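# Cock a snap trap with three table-mounted arms

## Task

Arm bases on the tabletop (scene frame, metres, heading in degrees counter-clockwise from +x): arm1 at x=-0.06 y=-0.43 z=+0.72 heading +90; arm2 at x=-0.50 y=+0.00 z=+0.72 heading +0; arm3 at x=+0.58 y=+0.00 z=+0.72 heading +180. Arm the snap trap: rotate the hammer across to the opposite side and trap it under the hold-down bar, then tilt the yellow pedal upward until the lip of its catch rests over the end of the bar. The trap must end up flat on the table. Use as many of the arms as you like. The set state only counts if the trap holds it by itself, with no robot supporting anything. Finish by opening the grippers and moving every arm away.

## Robot and tools

Robots: three identical i2rt Big YAM arms, named arm1, arm2 and arm3, each with six joints, a two-finger gripper and a wrist camera. With joints 1 and 6 at zero and the hand level and pointing forward, the wrist camera rides on top of the hand looking toward the fingertips. Reach is about 1.0 m from the joint 1 axis. Two fixed room cameras, cam_high and cam_low, also watch the scene.

Frame: one shared scene frame, origin on the floor, +z up, metres. The tabletop is near z=0.72. arm1 stands at the front (y=-0.43) looking toward +y, arm2 on the left (x=-0.50) looking toward +x, arm3 on the right (x=+0.58) looking toward -x. The hand point is midway between the fingertips; the hand's z axis runs along the fingers and the fingers close along its y axis.

Joints (all targets absolute, radians except the gripper):
- joint1_rad, -2.879 to 2.879: turns the whole arm about its base, positive counter-clockwise seen from above; at 0 the arm extends in its base's facing direction.
- joint2_rad, 0 to 3.141: shoulder; 0 leaves the upper arm lying back roughly level, larger values raise it and then tip it forward.
- joint3_rad, 0 to 3.019: elbow; 0 is fully folded, larger opens it.
- joint4_rad, -1.692 to 1.57: hand pitch, positive tilts the fingers up.
- joint5_rad, -1.57 to 1.57: hand yaw, positive toward the arm's right.
- joint6_rad, -2.094 to 2.094: hand roll, positive clockwise viewed from behind the hand.
- gripper_m, 0 to 0.093: fingertip gap in metres; each finger pad squeezes with up to roughly 50 to 62 N.
A joint counts as arrived within ±0.045, 0.14, 0.09, 0.055, 0.03, 0.035 rad (joints 1 to 6) and ±0.003 m for the gripper. Joints move at different speeds, so the hand may sweep a wide curve between postures.

Tools:
- execute_actions: "actions" is a list holding one action or nothing. The action is an object keyed by arm name; under each name sits "joints", a dictionary from joint name to its absolute target. Any subset of arms and joints may appear; all start at once and may finish at different moments. Omitted joints keep chasing whatever target they last had. "cameras" optionally picks which images come back (arm1_cam_wrist, arm2_cam_wrist, arm3_cam_wrist, cam_high, cam_low, or "all"); omitted or null gives all, [] gives none. An unknown key, unknown camera or out-of-range number rejects the whole call and nothing moves. One action may last at most 15 s. Example: {"arm1": {"joints": {"gripper_m": 0.05}}, "arm2": {"joints": {"joint1_rad": 0.3}}}.
- wait: "seconds" from 0 to 10; commands nothing new and returns state and images.
- zoom_image: "camera" plus "region" [x0, y0, x1, y1] in pixels of that camera's most recent full image, origin top-left, at most 504 by 504. Wrist images are 504x504 fisheye; room images are 896x504.
- finished_scene: "scene" (1 or 2) closes that scene for good after the last command is held; its result reports success and gives the next task.

Reading results: each robot's state includes joint_positions. The "pictures" line lists cameras in image order. joint_status tells how each commanded motion ended: reached; "off_target" (stopped short, maybe still pushing); "contact_stop" or "time_out" (joint now holds where it stopped, though a timed-out joint may keep a nearby target and keep pushing); "not_followed" after a "joint command not followed" line, meaning a self/arm-collision check blocked that arm's joint targets (its gripper still obeys) and may retry them later. on_its_own lists what a joint is doing without being commanded; "held at" is its target, not its position. To relieve a pushing joint, command its currently reported position. Very small target changes may not move a joint at all.

Cameras: calibration lines give K, distortion and T_world_to_cam (scene frame to camera) for each camera; the actual cameras may differ by a few degrees and millimetres, and wrist poses also inherit joint reading errors.

Hazards: the arms do not stop on contact and can press hard. Robot-to-robot squeezing fails the run, and a hard collision can; the clearance check ignores fingers, gripper housings and wrist cameras and can react late. Never knock the trap or anything else out of the work area, tip it off flat, drop it, or slam it. Prolonged pushing or holding loads heats motors: MOTOR HOT appears at 85 °C, and at 100 °C an OVER-TEMPERATURE FAULT drops that arm (statuses read "limit_stop_at_motor_heat"; resend targets afterward). A stop reported in one call cancels the remaining execute_actions, wait and finished_scene calls in that reply. The simulation keeps running while you think, holding the last command. Fewer seconds of robot motion is better. At the end the trap must stay set unaided, grippers open and arms withdrawn.

Each tool is called after ">>>" as name(argument=value, ...) on one line, values as JSON.

## Session

>>> execute_actions(actions=[])

Scene clock: 0.00 s.
Motor temperatures (°C, as the motors report them): arm1=[27 25 26 27 28 25] | arm2=[28 26 25 26 27 25] | arm3=[28 27 26 25 27 24]
arm1.joint_positions: joint1_rad=+0.001 joint2_rad=+0.454 joint3_rad=+1.479 joint4_rad=-1.526 joint5_rad=-0.001 joint6_rad=+0.012 gripper_m=+0.095
arm1.joint_status: not commanded
arm1.hand: x=-0.0490 y=-0.3049 z=+1.3467 quat_wxyz=(-0.361, +0.592, -0.624, -0.360) (m; scene frame)
arm2.joint_positions: joint1_rad=+0.010 joint2_rad=+0.437 joint3_rad=+1.449 joint4_rad=-1.521 joint5_rad=+0.000 joint6_rad=-0.007 gripper_m=+0.095
arm2.joint_status: not commanded
arm2.hand: x=-0.3716 y=+0.0075 z=+1.3304 quat_wxyz=(-0.503, +0.019, -0.864, -0.004) (m; scene frame)
arm3.joint_positions: joint1_rad=-0.010 joint2_rad=+0.436 joint3_rad=+1.467 joint4_rad=-1.532 joint5_rad=-0.016 joint6_rad=-0.003 gripper_m=+0.094
arm3.joint_status: not commanded
arm3.hand: x=+0.4609 y=+0.0072 z=+1.2946 quat_wxyz=(-0.010, -0.860, +0.002, +0.510) (m; scene frame)
pictures: arm1_cam_wrist, arm2_cam_wrist, arm3_cam_wrist, cam_high, cam_low
Images, in order (width x height): arm1_cam_wrist 504x504, arm2_cam_wrist 504x504, arm3_cam_wrist 504x504, cam_high 896x504, cam_low 896x504.

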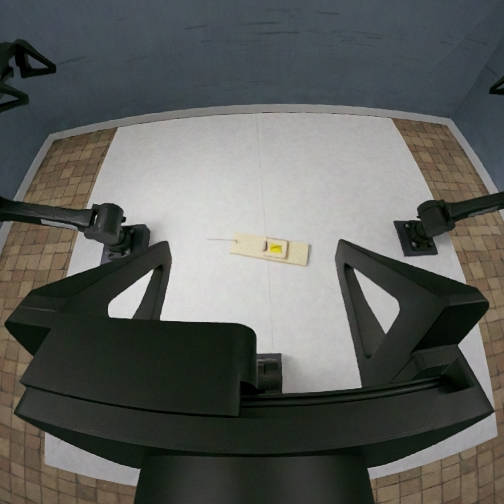

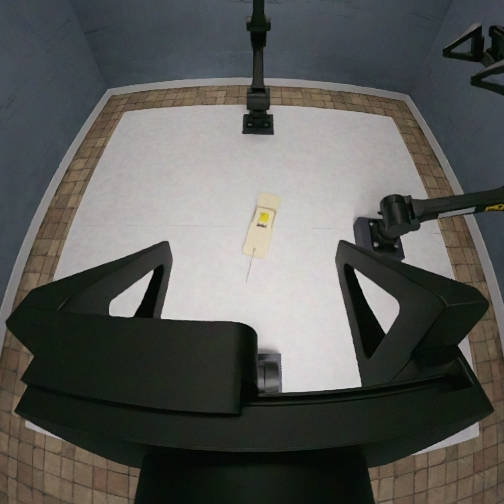

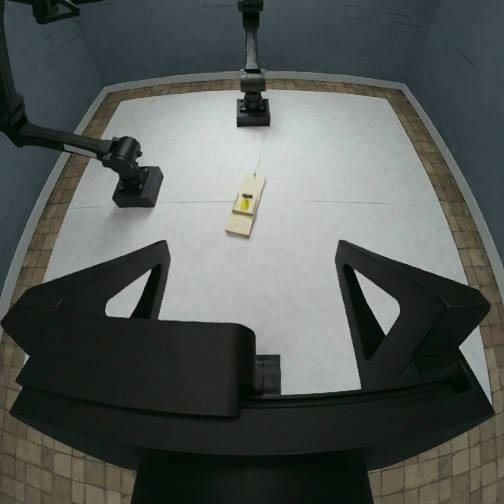

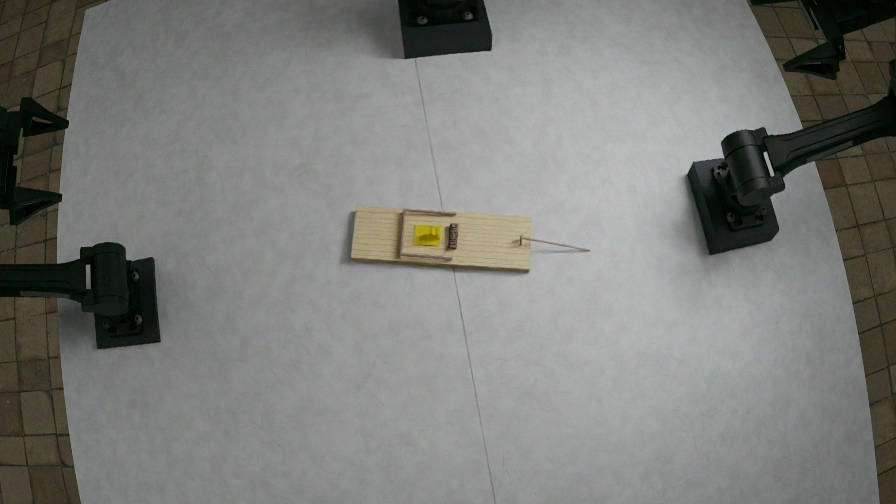

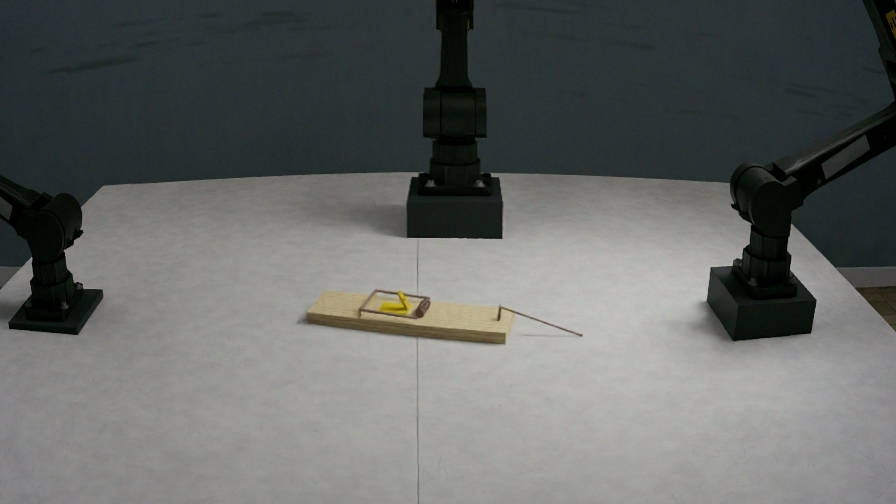

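>>> zoom_image(camera="cam_high", region=[340, 170, 600, 300])

>>> zoom_image(camera="cam_low", region=[295, 260, 595, 370])

Region (340, 170, 600, 300) of cam_high's 896x504 image, scaled by 1.938, with more detail than that image has.

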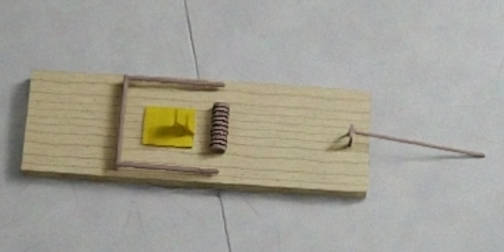

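Region (295, 260, 595, 370) of cam_low's 896x504 image, scaled by 1.680, with more detail than that image has; it fills the top 185 rows of this view, and the rest is white.

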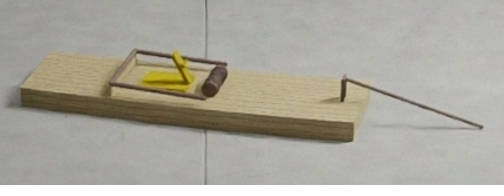

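>>> execute_actions(actions=[{"arm1":{"joints":{"joint4_rad":-0.9}},"arm2":{"joints":{"joint3_rad":0.9}},"arm3":{"joints":{"joint2_rad":1.0}}}], cameras=[])

Scene clock: 38.20 s.
Motor temperatures (°C, as the motors report them): arm1=[27 25 28 27 28 25] | arm2=[28 26 27 26 27 25] | arm3=[28 27 28 25 27 24]
arm1.joint_positions: joint1_rad=+0.001 joint2_rad=+0.454 joint3_rad=+1.479 joint4_rad=-0.923 joint5_rad=-0.001 joint6_rad=+0.012 gripper_m=+0.095
arm1.joint_status: all done
arm1.hand: x=-0.0464 y=-0.2759 z=+1.4899 quat_wxyz=(-0.528, +0.460, -0.488, -0.522) (m; scene frame)
arm2.joint_positions: joint1_rad=+0.010 joint2_rad=+0.436 joint3_rad=+0.899 joint4_rad=-1.521 joint5_rad=+0.000 joint6_rad=-0.007 gripper_m=+0.095
arm2.joint_status: all done
arm2.hand: x=-0.3285 y=+0.0072 z=+1.0822 quat_wxyz=(-0.250, +0.020, -0.968, +0.000) (m; scene frame)
arm3.joint_positions: joint1_rad=-0.010 joint2_rad=+0.997 joint3_rad=+1.467 joint4_rad=-1.532 joint5_rad=-0.016 joint6_rad=-0.003 gripper_m=+0.094
arm3.joint_status: all done
arm3.hand: x=+0.2466 y=+0.0075 z=+1.1768 quat_wxyz=(-0.014, -0.968, +0.003, +0.252) (m; scene frame)
pictures: none
No camera images: the call's "cameras" was empty. Leave "cameras" out to get every camera's image.

>>> execute_actions(actions=[{"arm1":{"joints":{"joint1_rad":-0.128,"joint2_rad":1.512,"joint3_rad":0.964,"joint4_rad":-1.023}},"arm3":{"joints":{"joint2_rad":0.8,"joint3_rad":0.9}}}], cameras=["arm1_cam_wrist","cam_low"])

Scene clock: 77.43 s.
Motor temperatures (°C, as the motors report them): arm1=[27 25 28 27 28 25] | arm2=[28 26 29 26 27 25] | arm3=[28 27 30 25 27 24]
arm1.joint_positions: joint1_rad=-0.124 joint2_rad=+1.511 joint3_rad=+0.958 joint4_rad=-1.015 joint5_rad=-0.001 joint6_rad=+0.012 gripper_m=+0.095
arm1.joint_status: all done
arm1.hand: x=+0.0040 y=-0.0424 z=+0.8465 quat_wxyz=(+0.003, +0.643, -0.766, -0.005) (m; scene frame)
arm2.joint_positions: joint1_rad=+0.010 joint2_rad=+0.436 joint3_rad=+0.899 joint4_rad=-1.521 joint5_rad=+0.000 joint6_rad=-0.007 gripper_m=+0.095
arm2.joint_status: not commanded
arm2.hand: x=-0.3285 y=+0.0072 z=+1.0822 quat_wxyz=(-0.250, +0.020, -0.968, +0.000) (m; scene frame)
arm3.joint_positions: joint1_rad=-0.010 joint2_rad=+0.808 joint3_rad=+0.892 joint4_rad=-1.532 joint5_rad=-0.016 joint6_rad=-0.003 gripper_m=+0.094
arm3.joint_status: all done
arm3.hand: x=+0.3602 y=+0.0033 z=+0.9723 quat_wxyz=(-0.015, -0.998, +0.003, +0.062) (m; scene frame)
pictures: arm1_cam_wrist, cam_low
camera_calibration (this result's frames):
arm1_cam_wrist: T_world_to_cam=[[0.98388, -0.178829, -0.00104541, -0.00798893], [-0.144517, -0.798517, 0.584368, -0.523027], [-0.105337, -0.574796, -0.811488, 0.78881], [0, 0, 0, 1]] pos_world=[0.0153645, 0.0343303, 0.945742]
Images, in order (width x height): arm1_cam_wrist 504x504, cam_low 896x504.

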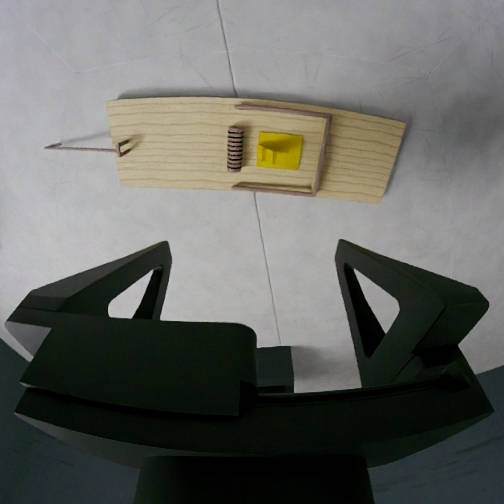

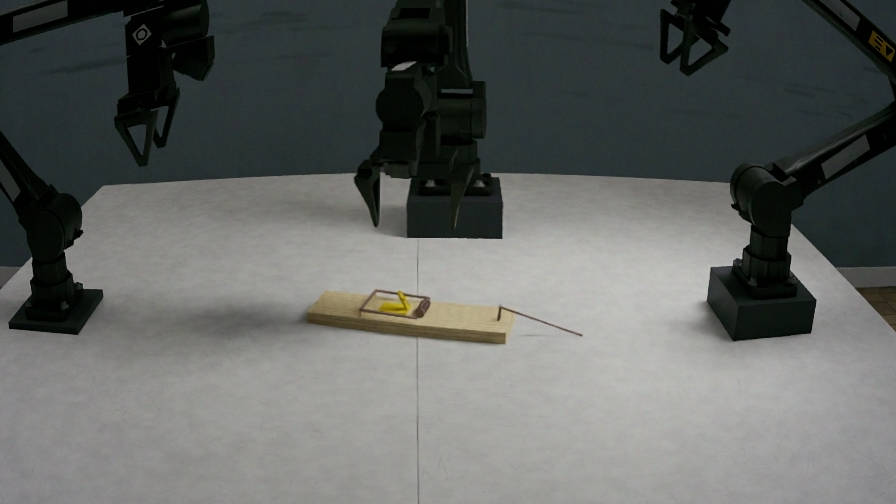

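>>> execute_actions(actions=[{"arm1":{"joints":{"joint1_rad":-0.255,"joint2_rad":1.44,"joint3_rad":0.606,"joint4_rad":-0.245,"joint6_rad":-0.07,"gripper_m":0.025}},"arm3":{"joints":{"joint1_rad":0.15,"joint2_rad":1.47,"joint3_rad":0.721,"joint4_rad":-0.224,"joint5_rad":0.209,"joint6_rad":0.307}}}], cameras=["arm1_cam_wrist","arm3_cam_wrist","cam_low"])

Scene clock: 132.27 s.
Motor temperatures (°C, as the motors report them): arm1=[27 26 29 27 28 25] | arm2=[28 26 30 26 27 25] | arm3=[28 27 30 25 27 24]
arm1.joint_positions: joint1_rad=-0.264 joint2_rad=+1.437 joint3_rad=+0.608 joint4_rad=-0.263 joint5_rad=-0.001 joint6_rad=-0.062 gripper_m=+0.025
arm1.joint_status: all done
arm1.hand: x=+0.0617 y=-0.0385 z=+0.7946 quat_wxyz=(-0.191, +0.600, -0.765, -0.138) (m; scene frame)
arm2.joint_positions: joint1_rad=+0.010 joint2_rad=+0.436 joint3_rad=+0.899 joint4_rad=-1.521 joint5_rad=+0.000 joint6_rad=-0.007 gripper_m=+0.095
arm2.joint_status: not commanded
arm2.hand: x=-0.3285 y=+0.0072 z=+1.0822 quat_wxyz=(-0.250, +0.020, -0.968, +0.000) (m; scene frame)
arm3.joint_positions: joint1_rad=+0.142 joint2_rad=+1.478 joint3_rad=+0.719 joint4_rad=-0.244 joint5_rad=+0.206 joint6_rad=+0.295 gripper_m=+0.094
arm3.joint_status: all done
arm3.hand: x=+0.1178 y=-0.0295 z=+0.7804 quat_wxyz=(+0.029, -0.950, +0.104, +0.293) (m; scene frame)
pictures: arm1_cam_wrist, arm3_cam_wrist, cam_low
camera_calibration (this result's frames):
arm1_cam_wrist: T_world_to_cam=[[0.967304, -0.252513, 0.0236689, -0.0855681], [-0.253175, -0.955868, 0.149056, -0.134704], [-0.0150143, -0.150175, -0.988545, 0.906495], [0, 0, 0, 1]] pos_world=[0.0622771, -0.0142334, 0.918216]
arm3_cam_wrist: T_world_to_cam=[[0.218445, 0.975835, 0.00536914, -0.00214049], [0.975415, -0.218508, 0.0286367, -0.134661], [0.0291179, -0.0010184, -0.999575, 0.900001], [0, 0, 0, 1]] pos_world=[0.105612, -0.0264192, 0.903487]
Images, in order (width x height): arm1_cam_wrist 504x504, arm3_cam_wrist 504x504, cam_low 896x504.

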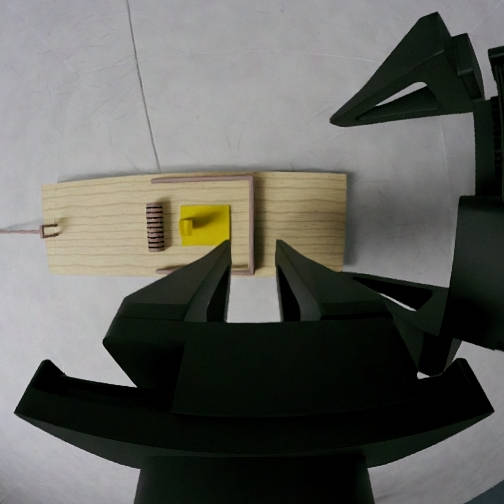

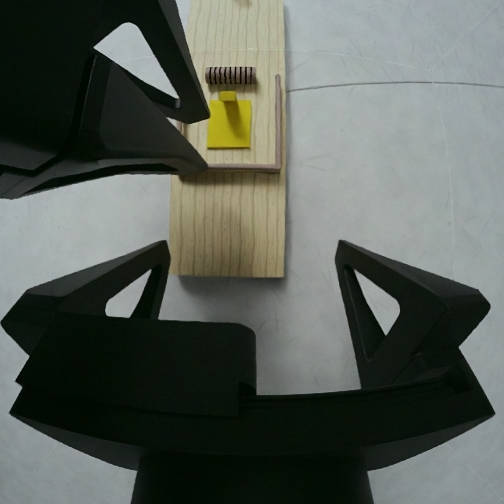

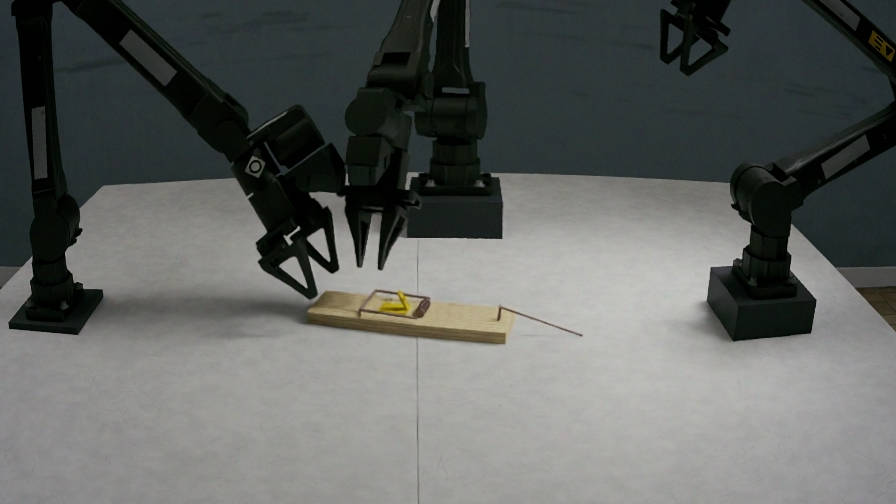

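>>> execute_actions(actions=[{"arm1":{"joints":{"joint1_rad":-0.1,"joint2_rad":1.3}},"arm3":{"joints":{"joint1_rad":0.215,"joint2_rad":1.525,"joint3_rad":0.596,"joint4_rad":0.11,"joint5_rad":0.299,"joint6_rad":0.314}}}], cameras=["arm3_cam_wrist","cam_low"])

Scene clock: 156.20 s.
Motor temperatures (°C, as the motors report them): arm1=[27 26 28 27 28 25] | arm2=[28 26 30 26 27 25] | arm3=[28 27 29 25 27 24]
arm1.joint_positions: joint1_rad=-0.094 joint2_rad=+1.292 joint3_rad=+0.608 joint4_rad=-0.260 joint5_rad=-0.001 joint6_rad=-0.063 gripper_m=+0.025
arm1.joint_status: all done
arm1.hand: x=-0.0037 y=-0.0103 z=+0.8532 quat_wxyz=(-0.234, +0.649, -0.696, -0.200) (m; scene frame)
arm2.joint_positions: joint1_rad=+0.010 joint2_rad=+0.436 joint3_rad=+0.899 joint4_rad=-1.521 joint5_rad=+0.000 joint6_rad=-0.007 gripper_m=+0.095
arm2.joint_status: not commanded
arm2.hand: x=-0.3285 y=+0.0072 z=+1.0822 quat_wxyz=(-0.250, +0.020, -0.968, +0.000) (m; scene frame)
arm3.joint_positions: joint1_rad=+0.210 joint2_rad=+1.529 joint3_rad=+0.589 joint4_rad=+0.090 joint5_rad=+0.297 joint6_rad=+0.305 gripper_m=+0.094
arm3.joint_status: all done
arm3.hand: x=+0.1231 y=-0.0454 z=+0.7578 quat_wxyz=(+0.038, -0.922, +0.099, +0.372) (m; scene frame)
pictures: arm3_cam_wrist, cam_low
camera_calibration (this result's frames):
arm3_cam_wrist: T_world_to_cam=[[0.216221, 0.976319, 0.00701879, 0.0114382], [0.967043, -0.213166, -0.139239, -0.0141841], [-0.134446, 0.0368939, -0.990234, 0.892044], [0, 0, 0, 1]] pos_world=[0.131175, -0.0471019, 0.881277]
Images, in order (width x height): arm3_cam_wrist 504x504, cam_low 896x504.

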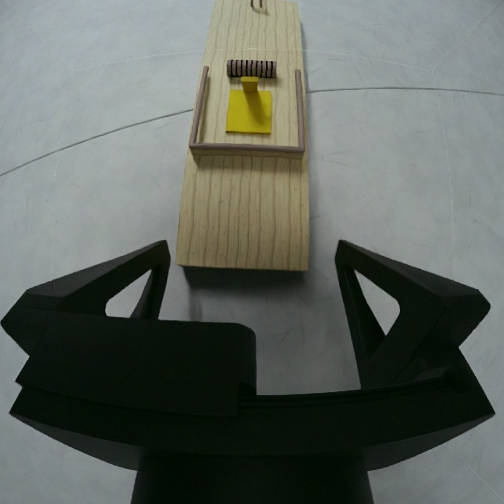

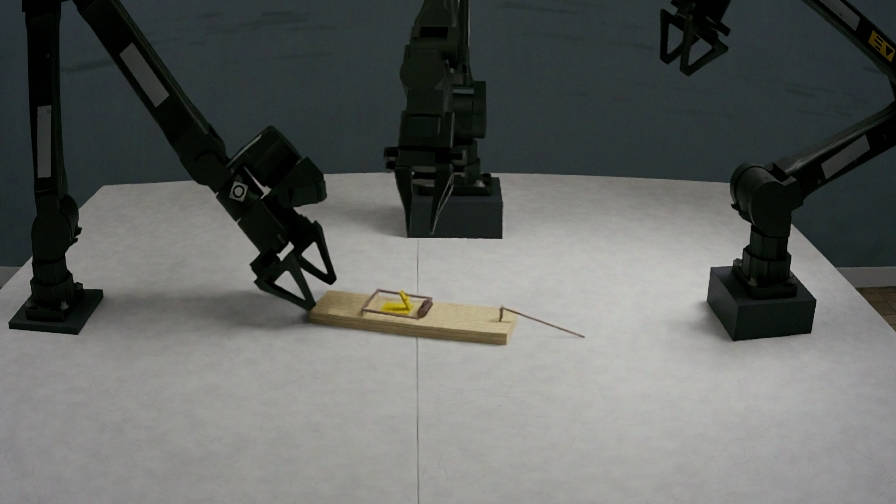

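>>> execute_actions(actions=[{"arm3":{"joints":{"joint1_rad":0.228,"joint2_rad":1.615,"joint3_rad":0.638}}}], cameras=["arm3_cam_wrist","cam_low"])

>>> zoom_image(camera="cam_low", region=[240, 240, 480, 360])

Scene clock: 169.13 s.
Motor temperatures (°C, as the motors report them): arm1=[27 26 29 27 28 25] | arm2=[28 26 30 26 27 25] | arm3=[28 27 29 25 27 24]
arm1.joint_positions: joint1_rad=-0.094 joint2_rad=+1.292 joint3_rad=+0.608 joint4_rad=-0.260 joint5_rad=-0.001 joint6_rad=-0.063 gripper_m=+0.025
arm1.joint_status: not commanded
arm1.hand: x=-0.0037 y=-0.0103 z=+0.8532 quat_wxyz=(-0.234, +0.649, -0.696, -0.200) (m; scene frame)
arm2.joint_positions: joint1_rad=+0.010 joint2_rad=+0.436 joint3_rad=+0.899 joint4_rad=-1.521 joint5_rad=+0.000 joint6_rad=-0.007 gripper_m=+0.095
arm2.joint_status: not commanded
arm2.hand: x=-0.3285 y=+0.0072 z=+1.0822 quat_wxyz=(-0.250, +0.020, -0.968, +0.000) (m; scene frame)
arm3.joint_positions: joint1_rad=+0.214 joint2_rad=+1.598 joint3_rad=+0.605 joint4_rad=+0.102 joint5_rad=+0.298 joint6_rad=+0.312 gripper_m=+0.094
arm3.joint_status: all done
arm3.hand: x=+0.1210 y=-0.0480 z=+0.7358 quat_wxyz=(+0.042, -0.929, +0.098, +0.354) (m; scene frame)
pictures: arm3_cam_wrist, cam_low
camera_calibration (this result's frames):
arm3_cam_wrist: T_world_to_cam=[[0.216963, 0.975983, 0.0196055, 0.0051656], [0.971366, -0.213858, -0.103501, -0.0426268], [-0.0968226, 0.0415, -0.994436, 0.868835], [0, 0, 0, 1]] pos_world=[0.124408, -0.0502143, 0.859488]
Images, in order (width x height): arm3_cam_wrist 504x504, cam_low 896x504.

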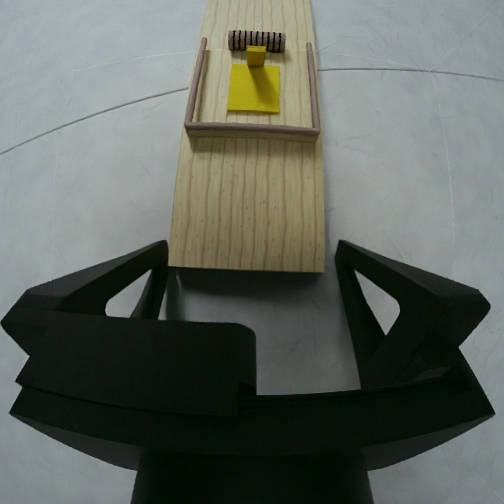

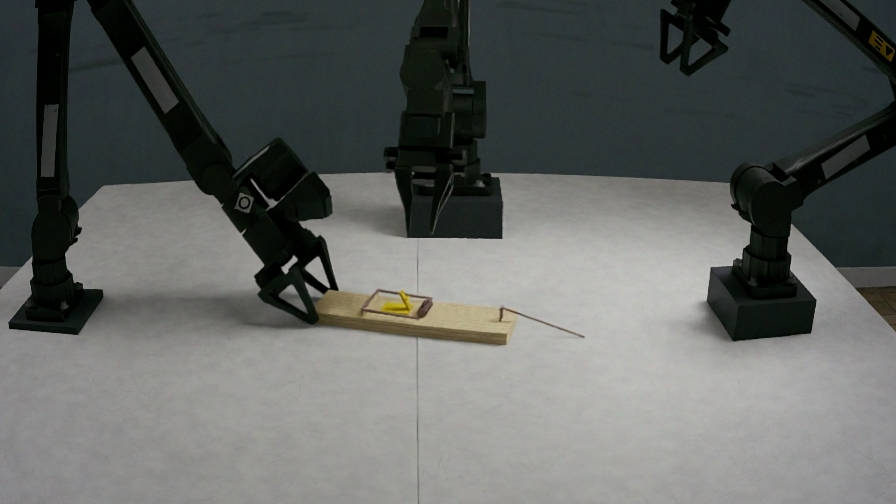

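Region (240, 240, 480, 360) of cam_low's 896x504 image, scaled by 2.100, with more detail than that image has.

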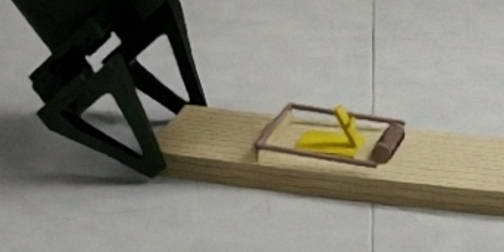

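>>> execute_actions(actions=[{"arm3":{"joints":{"joint1_rad":0.214,"joint2_rad":1.598,"joint3_rad":0.62,"gripper_m":0.06}},"arm1":{"joints":{"joint1_rad":-0.255,"joint2_rad":1.48,"joint4_rad":-0.245}}}], cameras=["arm3_cam_wrist","arm1_cam_wrist","cam_low"])

>>> zoom_image(camera="arm3_cam_wrist", region=[150, 0, 370, 180])

>>> zoom_image(camera="cam_low", region=[330, 260, 460, 340])

Scene clock: 202.33 s.
Motor temperatures (°C, as the motors report them): arm1=[27 26 29 27 28 25] | arm2=[28 26 31 26 27 25] | arm3=[28 27 30 25 27 24]
arm1.joint_positions: joint1_rad=-0.260 joint2_rad=+1.487 joint3_rad=+0.608 joint4_rad=-0.260 joint5_rad=-0.001 joint6_rad=-0.064 gripper_m=+0.025
arm1.joint_status: all done
arm1.hand: x=+0.0587 y=-0.0433 z=+0.7758 quat_wxyz=(-0.172, +0.605, -0.767, -0.126) (m; scene frame)
arm2.joint_positions: joint1_rad=+0.010 joint2_rad=+0.436 joint3_rad=+0.899 joint4_rad=-1.521 joint5_rad=+0.000 joint6_rad=-0.007 gripper_m=+0.095
arm2.joint_status: not commanded
arm2.hand: x=-0.3285 y=+0.0072 z=+1.0822 quat_wxyz=(-0.250, +0.020, -0.968, +0.000) (m; scene frame)
arm3.joint_positions: joint1_rad=+0.214 joint2_rad=+1.598 joint3_rad=+0.605 joint4_rad=+0.103 joint5_rad=+0.296 joint6_rad=+0.312 gripper_m=+0.079
arm3.joint_status: gripper_m off_target (ended at +0.079, target +0.060); the others done
arm3.hand: x=+0.1209 y=-0.0482 z=+0.7358 quat_wxyz=(+0.041, -0.929, +0.097, +0.354) (m; scene frame)
pictures: arm1_cam_wrist, arm3_cam_wrist, cam_low
camera_calibration (this result's frames):
arm1_cam_wrist: T_world_to_cam=[[0.968827, -0.246742, 0.0221915, -0.0821396], [-0.246272, -0.949492, 0.194461, -0.172589], [-0.0269111, -0.193865, -0.980659, 0.87982], [0, 0, 0, 1]] pos_world=[0.0607521, -0.0135734, 0.898188]
arm3_cam_wrist: T_world_to_cam=[[0.21603, 0.976214, 0.0183663, 0.00647893], [0.971557, -0.213055, -0.103367, -0.0427064], [-0.0969954, 0.0401743, -0.994474, 0.868826], [0, 0, 0, 1]] pos_world=[0.124364, -0.0503281, 0.859491]
Images, in order (width x height): arm1_cam_wrist 504x504, arm3_cam_wrist 504x504, cam_low 896x504.

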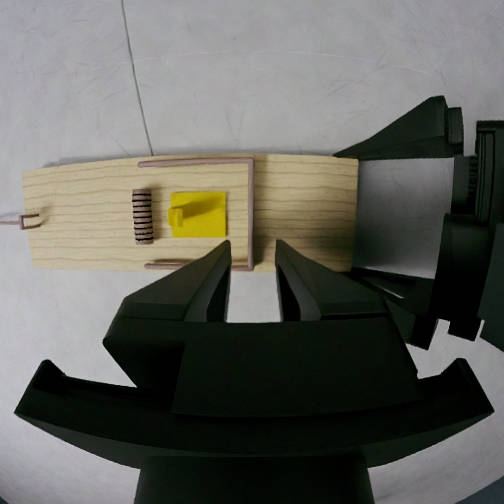

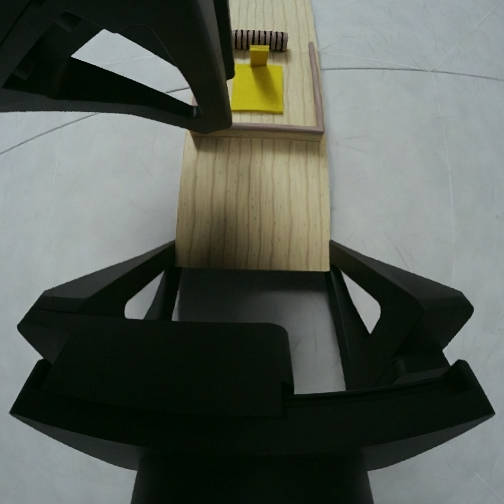

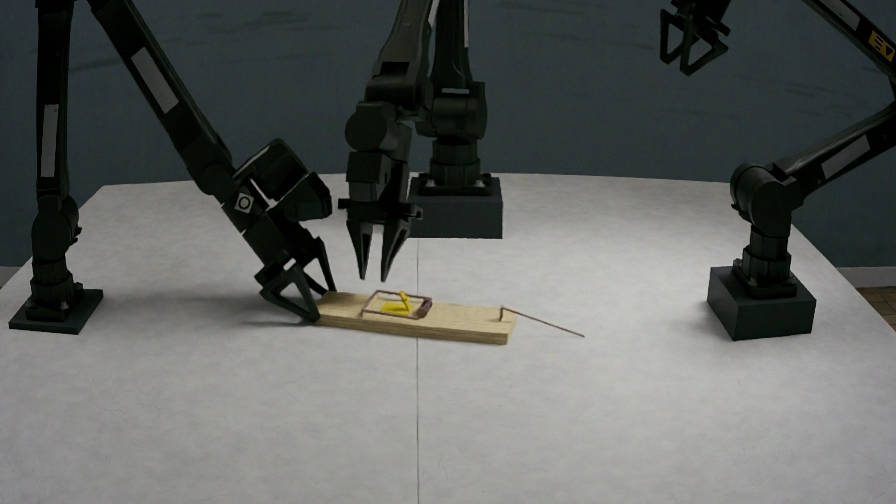

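Region (150, 0, 370, 180) of arm3_cam_wrist's 504x504 image, scaled by 2.291, with more detail than that image has; it fills the top 412 rows of this view, and the rest is white.

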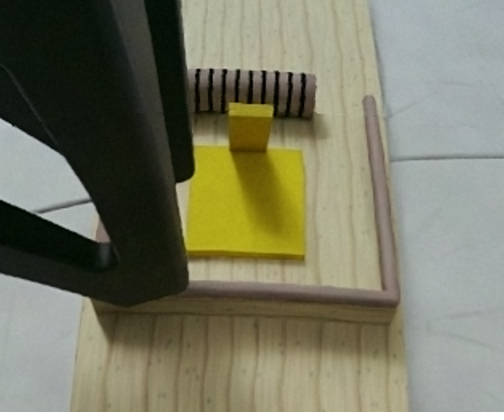

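Region (330, 260, 460, 340) of cam_low's 896x504 image, scaled by 3.877, with more detail than that image has; it fills the top 310 rows of this view, and the rest is white.

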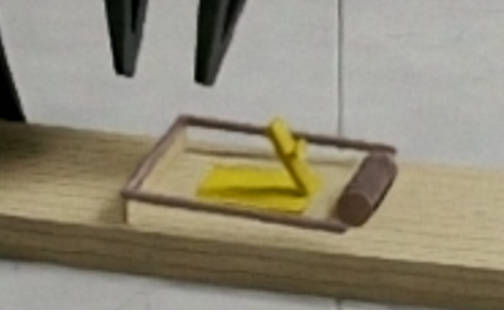

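>>> execute_actions(actions=[{"arm1":{"joints":{"joint1_rad":-0.22,"joint2_rad":1.55,"joint3_rad":0.255,"joint4_rad":0.75,"joint6_rad":0,"gripper_m":0}}}], cameras=[])

>>> execute_actions(actions=[{"arm1":{"joints":{"joint2_rad":1.675}}}], cameras=["arm1_cam_wrist","cam_low","cam_high"])

>>> zoom_image(camera="cam_low", region=[330, 250, 460, 340])

Scene clock: 228.33 s.
Motor temperatures (°C, as the motors report them): arm1=[27 26 29 27 28 25] | arm2=[28 26 31 26 27 25] | arm3=[28 27 29 25 28 24]
arm1.joint_positions: joint1_rad=-0.225 joint2_rad=+1.554 joint3_rad=+0.244 joint4_rad=+0.728 joint5_rad=+0.002 joint6_rad=-0.007 gripper_m=+0.001
arm1.joint_status: all done
arm1.hand: x=+0.0411 y=-0.0563 z=+0.7854 quat_wxyz=(-0.374, +0.536, -0.699, -0.290) (m; scene frame)
arm2.joint_positions: joint1_rad=+0.010 joint2_rad=+0.436 joint3_rad=+0.899 joint4_rad=-1.521 joint5_rad=+0.000 joint6_rad=-0.007 gripper_m=+0.095
arm2.joint_status: not commanded
arm2.hand: x=-0.3285 y=+0.0072 z=+1.0822 quat_wxyz=(-0.250, +0.020, -0.968, +0.000) (m; scene frame)
arm3.joint_positions: joint1_rad=+0.218 joint2_rad=+1.598 joint3_rad=+0.605 joint4_rad=+0.104 joint5_rad=+0.290 joint6_rad=+0.304 gripper_m=+0.079
arm3.joint_status: not commanded
arm3.hand: x=+0.1210 y=-0.0509 z=+0.7358 quat_wxyz=(+0.039, -0.930, +0.091, +0.354) (m; scene frame)
pictures: none
No camera images: the call's "cameras" was empty. Leave "cameras" out to get every camera's image.

Scene clock: 229.17 s.
Motor temperatures (°C, as the motors report them): arm1=[27 26 29 27 28 25] | arm2=[28 26 31 26 27 25] | arm3=[28 27 29 25 28 24]
arm1.joint_positions: joint1_rad=-0.225 joint2_rad=+1.672 joint3_rad=+0.244 joint4_rad=+0.735 joint5_rad=+0.002 joint6_rad=-0.007 gripper_m=+0.001
arm1.joint_status: all done
arm1.hand: x=+0.0365 y=-0.0718 z=+0.7449 quat_wxyz=(-0.335, +0.552, -0.718, -0.260) (m; scene frame)
arm2.joint_positions: joint1_rad=+0.010 joint2_rad=+0.436 joint3_rad=+0.899 joint4_rad=-1.521 joint5_rad=+0.000 joint6_rad=-0.007 gripper_m=+0.095
arm2.joint_status: not commanded
arm2.hand: x=-0.3285 y=+0.0072 z=+1.0822 quat_wxyz=(-0.250, +0.020, -0.968, +0.000) (m; scene frame)
arm3.joint_positions: joint1_rad=+0.218 joint2_rad=+1.598 joint3_rad=+0.605 joint4_rad=+0.104 joint5_rad=+0.292 joint6_rad=+0.305 gripper_m=+0.079
arm3.joint_status: not commanded
arm3.hand: x=+0.1210 y=-0.0505 z=+0.7358 quat_wxyz=(+0.040, -0.930, +0.092, +0.354) (m; scene frame)
pictures: arm1_cam_wrist, cam_high, cam_low
camera_calibration (this result's frames):
arm1_cam_wrist: T_world_to_cam=[[0.96342, -0.267988, -0.00215504, -0.0501601], [-0.260216, -0.933493, -0.246735, 0.131184], [0.0641104, 0.23827, -0.969081, 0.862432], [0, 0, 0, 1]] pos_world=[0.0271706, -0.0964748, 0.868026]
Images, in order (width x height): arm1_cam_wrist 504x504, cam_high 896x504, cam_low 896x504.

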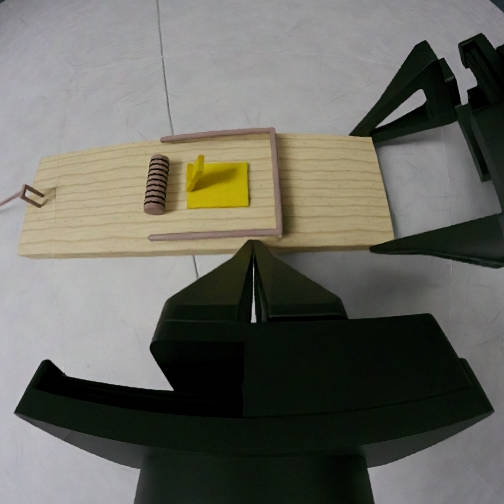

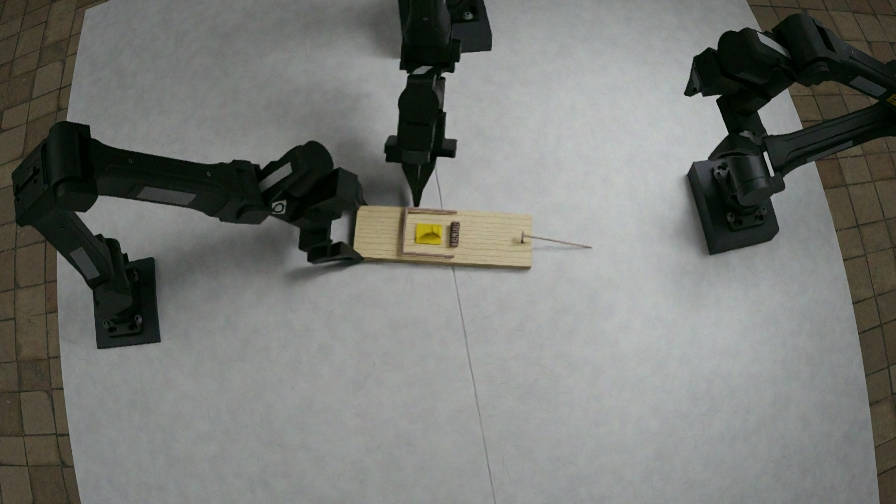

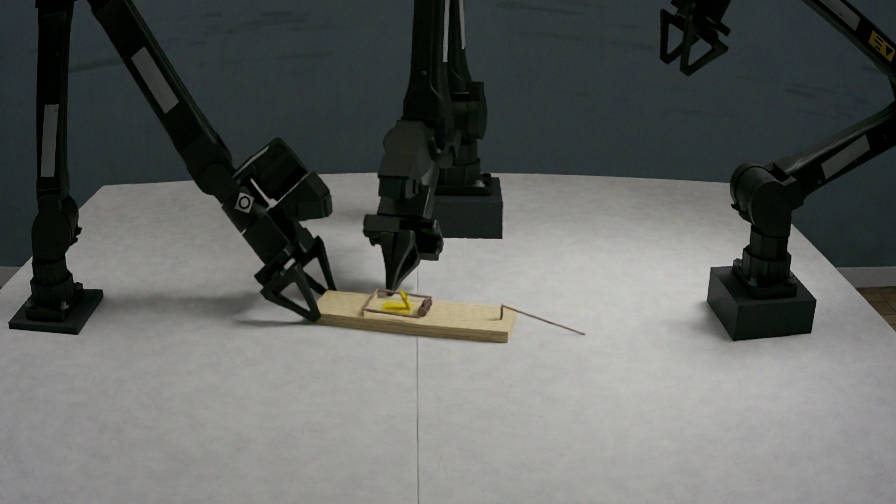

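Region (330, 250, 460, 340) of cam_low's 896x504 image, scaled by 3.877, with more detail than that image has; it fills the top 349 rows of this view, and the rest is white.

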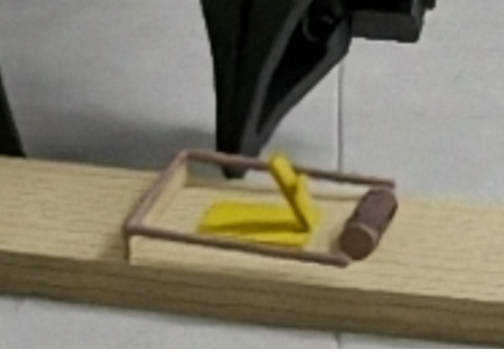

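>>> execute_actions(actions=[{"arm1":{"joints":{"joint2_rad":1.70,"joint3_rad":0.295}}}], cameras=["arm1_cam_wrist","cam_low"])

>>> zoom_image(camera="cam_low", region=[330, 250, 460, 340])

Scene clock: 238.07 s.
Motor temperatures (°C, as the motors report them): arm1=[27 26 28 27 28 25] | arm2=[28 26 31 26 27 25] | arm3=[28 27 29 25 28 24]
arm1.joint_positions: joint1_rad=-0.225 joint2_rad=+1.686 joint3_rad=+0.257 joint4_rad=+0.735 joint5_rad=-0.001 joint6_rad=-0.007 gripper_m=+0.001
arm1.joint_status: all done
arm1.hand: x=+0.0372 y=-0.0672 z=+0.7430 quat_wxyz=(-0.333, +0.552, -0.718, -0.260) (m; scene frame)
arm2.joint_positions: joint1_rad=+0.010 joint2_rad=+0.436 joint3_rad=+0.899 joint4_rad=-1.521 joint5_rad=+0.000 joint6_rad=-0.007 gripper_m=+0.095
arm2.joint_status: not commanded
arm2.hand: x=-0.3285 y=+0.0072 z=+1.0822 quat_wxyz=(-0.250, +0.020, -0.968, +0.000) (m; scene frame)
arm3.joint_positions: joint1_rad=+0.218 joint2_rad=+1.598 joint3_rad=+0.605 joint4_rad=+0.104 joint5_rad=+0.299 joint6_rad=+0.311 gripper_m=+0.079
arm3.joint_status: not commanded
arm3.hand: x=+0.1209 y=-0.0494 z=+0.7361 quat_wxyz=(+0.042, -0.929, +0.096, +0.355) (m; scene frame)
pictures: arm1_cam_wrist, cam_low
camera_calibration (this result's frames):
arm1_cam_wrist: T_world_to_cam=[[0.963964, -0.266005, -0.00385917, -0.0482633], [-0.258771, -0.934185, -0.245632, 0.134243], [0.0617341, 0.237779, -0.969355, 0.859739], [0, 0, 0, 1]] pos_world=[0.0281871, -0.0918582, 0.866181]
Images, in order (width x height): arm1_cam_wrist 504x504, cam_low 896x504.

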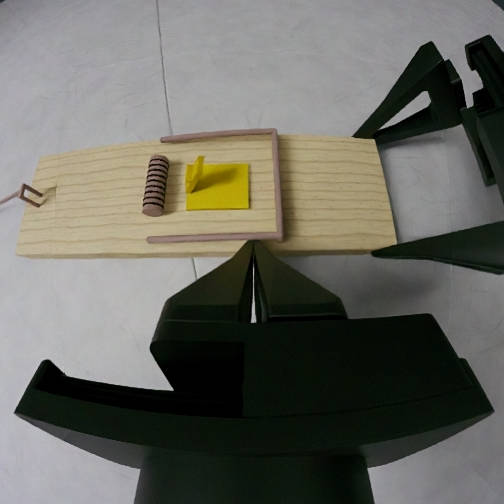

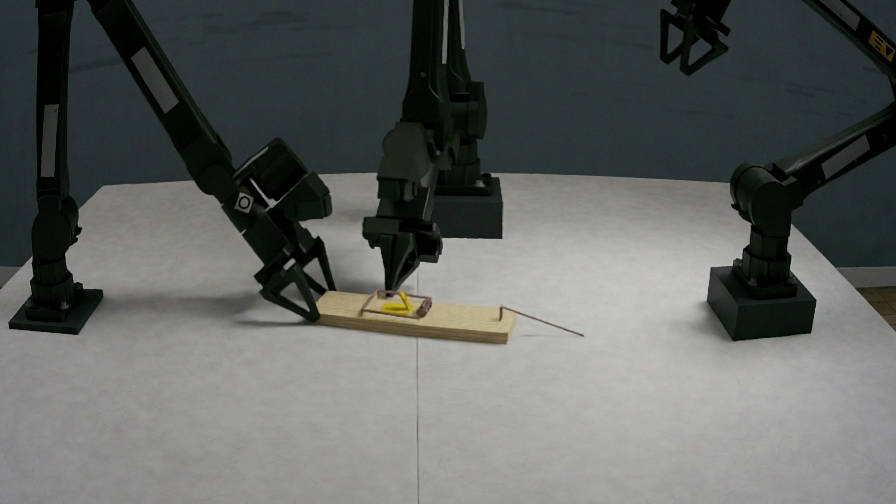

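Region (330, 250, 460, 340) of cam_low's 896x504 image, scaled by 3.877, with more detail than that image has; it fills the top 349 rows of this view, and the rest is white.

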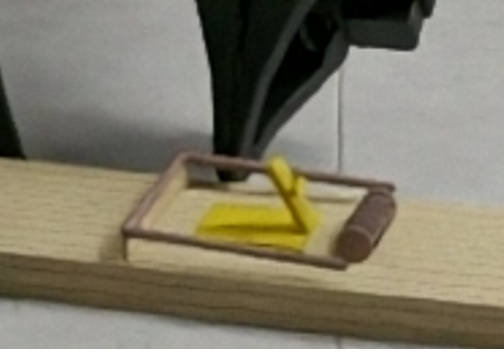

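>>> execute_actions(actions=[{"arm1":{"joints":{"joint2_rad":1.686,"joint3_rad":0.32}}}], cameras=["arm1_cam_wrist","cam_low"])

>>> zoom_image(camera="cam_low", region=[330, 250, 460, 340])

Scene clock: 250.80 s.
Motor temperatures (°C, as the motors report them): arm1=[27 26 28 27 28 25] | arm2=[28 26 31 26 27 25] | arm3=[28 27 29 25 28 24]
arm1.joint_positions: joint1_rad=-0.225 joint2_rad=+1.687 joint3_rad=+0.264 joint4_rad=+0.735 joint5_rad=-0.002 joint6_rad=-0.007 gripper_m=+0.001
arm1.joint_status: all done
arm1.hand: x=+0.0381 y=-0.0634 z=+0.7445 quat_wxyz=(-0.336, +0.552, -0.717, -0.262) (m; scene frame)
arm2.joint_positions: joint1_rad=+0.010 joint2_rad=+0.436 joint3_rad=+0.899 joint4_rad=-1.521 joint5_rad=+0.000 joint6_rad=-0.007 gripper_m=+0.095
arm2.joint_status: not commanded
arm2.hand: x=-0.3285 y=+0.0072 z=+1.0822 quat_wxyz=(-0.250, +0.020, -0.968, +0.000) (m; scene frame)
arm3.joint_positions: joint1_rad=+0.216 joint2_rad=+1.598 joint3_rad=+0.605 joint4_rad=+0.104 joint5_rad=+0.307 joint6_rad=+0.322 gripper_m=+0.079
arm3.joint_status: not commanded
arm3.hand: x=+0.1208 y=-0.0474 z=+0.7364 quat_wxyz=(+0.044, -0.928, +0.102, +0.356) (m; scene frame)
pictures: arm1_cam_wrist, cam_low
camera_calibration (this result's frames):
arm1_cam_wrist: T_world_to_cam=[[0.964106, -0.26548, -0.00439212, -0.0476894], [-0.257987, -0.932728, -0.251915, 0.143113], [0.0627817, 0.244006, -0.967739, 0.859338], [0, 0, 0, 1]] pos_world=[0.0289482, -0.088859, 0.867458]
Images, in order (width x height): arm1_cam_wrist 504x504, cam_low 896x504.

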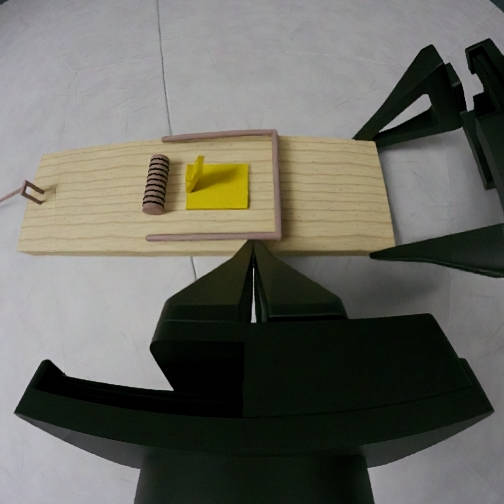

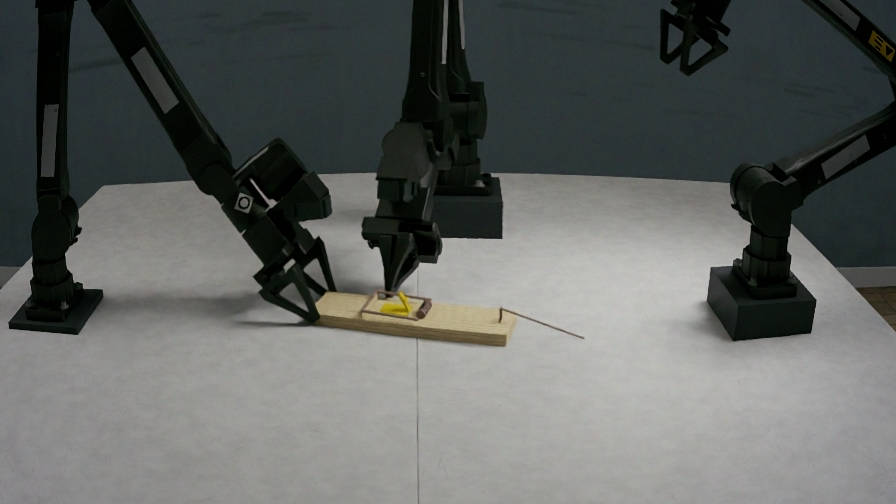

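Region (330, 250, 460, 340) of cam_low's 896x504 image, scaled by 3.877, with more detail than that image has; it fills the top 349 rows of this view, and the rest is white.

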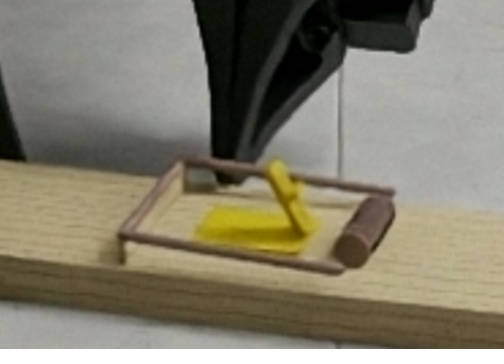

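>>> execute_actions(actions=[{"arm1":{"joints":{"joint2_rad":1.65,"joint3_rad":0.295}}}], cameras=["arm1_cam_wrist","cam_low"])

>>> zoom_image(camera="cam_low", region=[330, 250, 460, 340])

Scene clock: 260.27 s.
Motor temperatures (°C, as the motors report them): arm1=[27 26 29 27 28 25] | arm2=[28 26 31 26 27 25] | arm3=[28 27 29 25 28 24]
arm1.joint_positions: joint1_rad=-0.225 joint2_rad=+1.659 joint3_rad=+0.267 joint4_rad=+0.735 joint5_rad=-0.002 joint6_rad=-0.007 gripper_m=+0.001
arm1.joint_status: all done
arm1.hand: x=+0.0398 y=-0.0576 z=+0.7554 quat_wxyz=(-0.347, +0.547, -0.712, -0.271) (m; scene frame)
arm2.joint_positions: joint1_rad=+0.010 joint2_rad=+0.436 joint3_rad=+0.899 joint4_rad=-1.521 joint5_rad=+0.000 joint6_rad=-0.007 gripper_m=+0.095
arm2.joint_status: not commanded
arm2.hand: x=-0.3285 y=+0.0072 z=+1.0822 quat_wxyz=(-0.250, +0.020, -0.968, +0.000) (m; scene frame)
arm3.joint_positions: joint1_rad=+0.213 joint2_rad=+1.598 joint3_rad=+0.605 joint4_rad=+0.104 joint5_rad=+0.306 joint6_rad=+0.325 gripper_m=+0.079
arm3.joint_status: not commanded
arm3.hand: x=+0.1207 y=-0.0461 z=+0.7363 quat_wxyz=(+0.044, -0.928, +0.105, +0.356) (m; scene frame)
pictures: arm1_cam_wrist, cam_low
camera_calibration (this result's frames):
arm1_cam_wrist: T_world_to_cam=[[0.96399, -0.265892, -0.00490486, -0.0473503], [-0.256433, -0.924494, -0.282051, 0.174898], [0.0704605, 0.273152, -0.959387, 0.863509], [0, 0, 0, 1]] pos_world=[0.0296517, -0.086767, 0.877537]
Images, in order (width x height): arm1_cam_wrist 504x504, cam_low 896x504.

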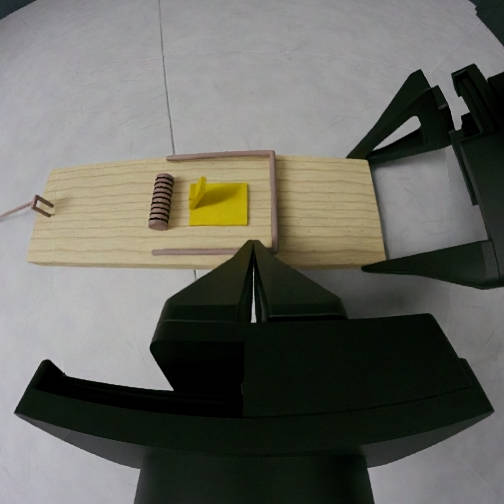

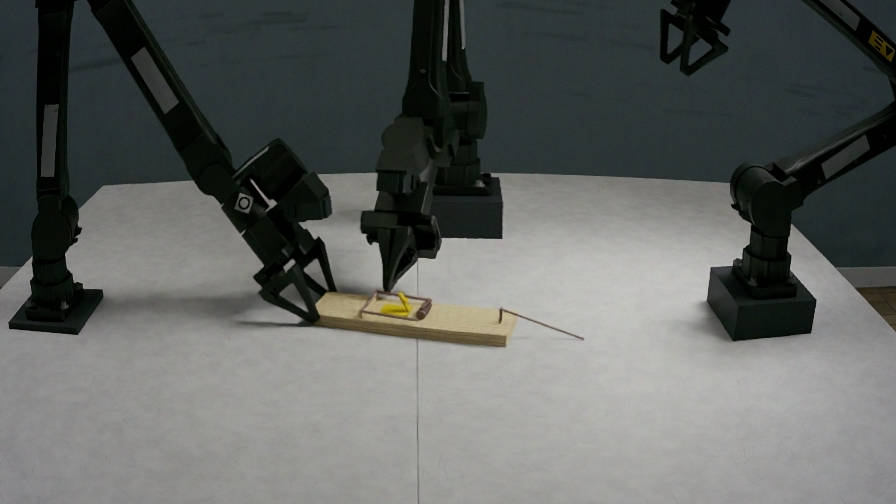

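Region (330, 250, 460, 340) of cam_low's 896x504 image, scaled by 3.877, with more detail than that image has; it fills the top 349 rows of this view, and the rest is white.

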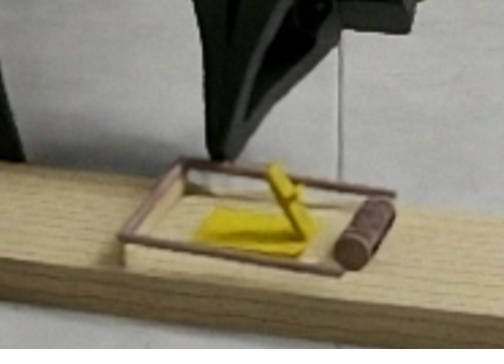

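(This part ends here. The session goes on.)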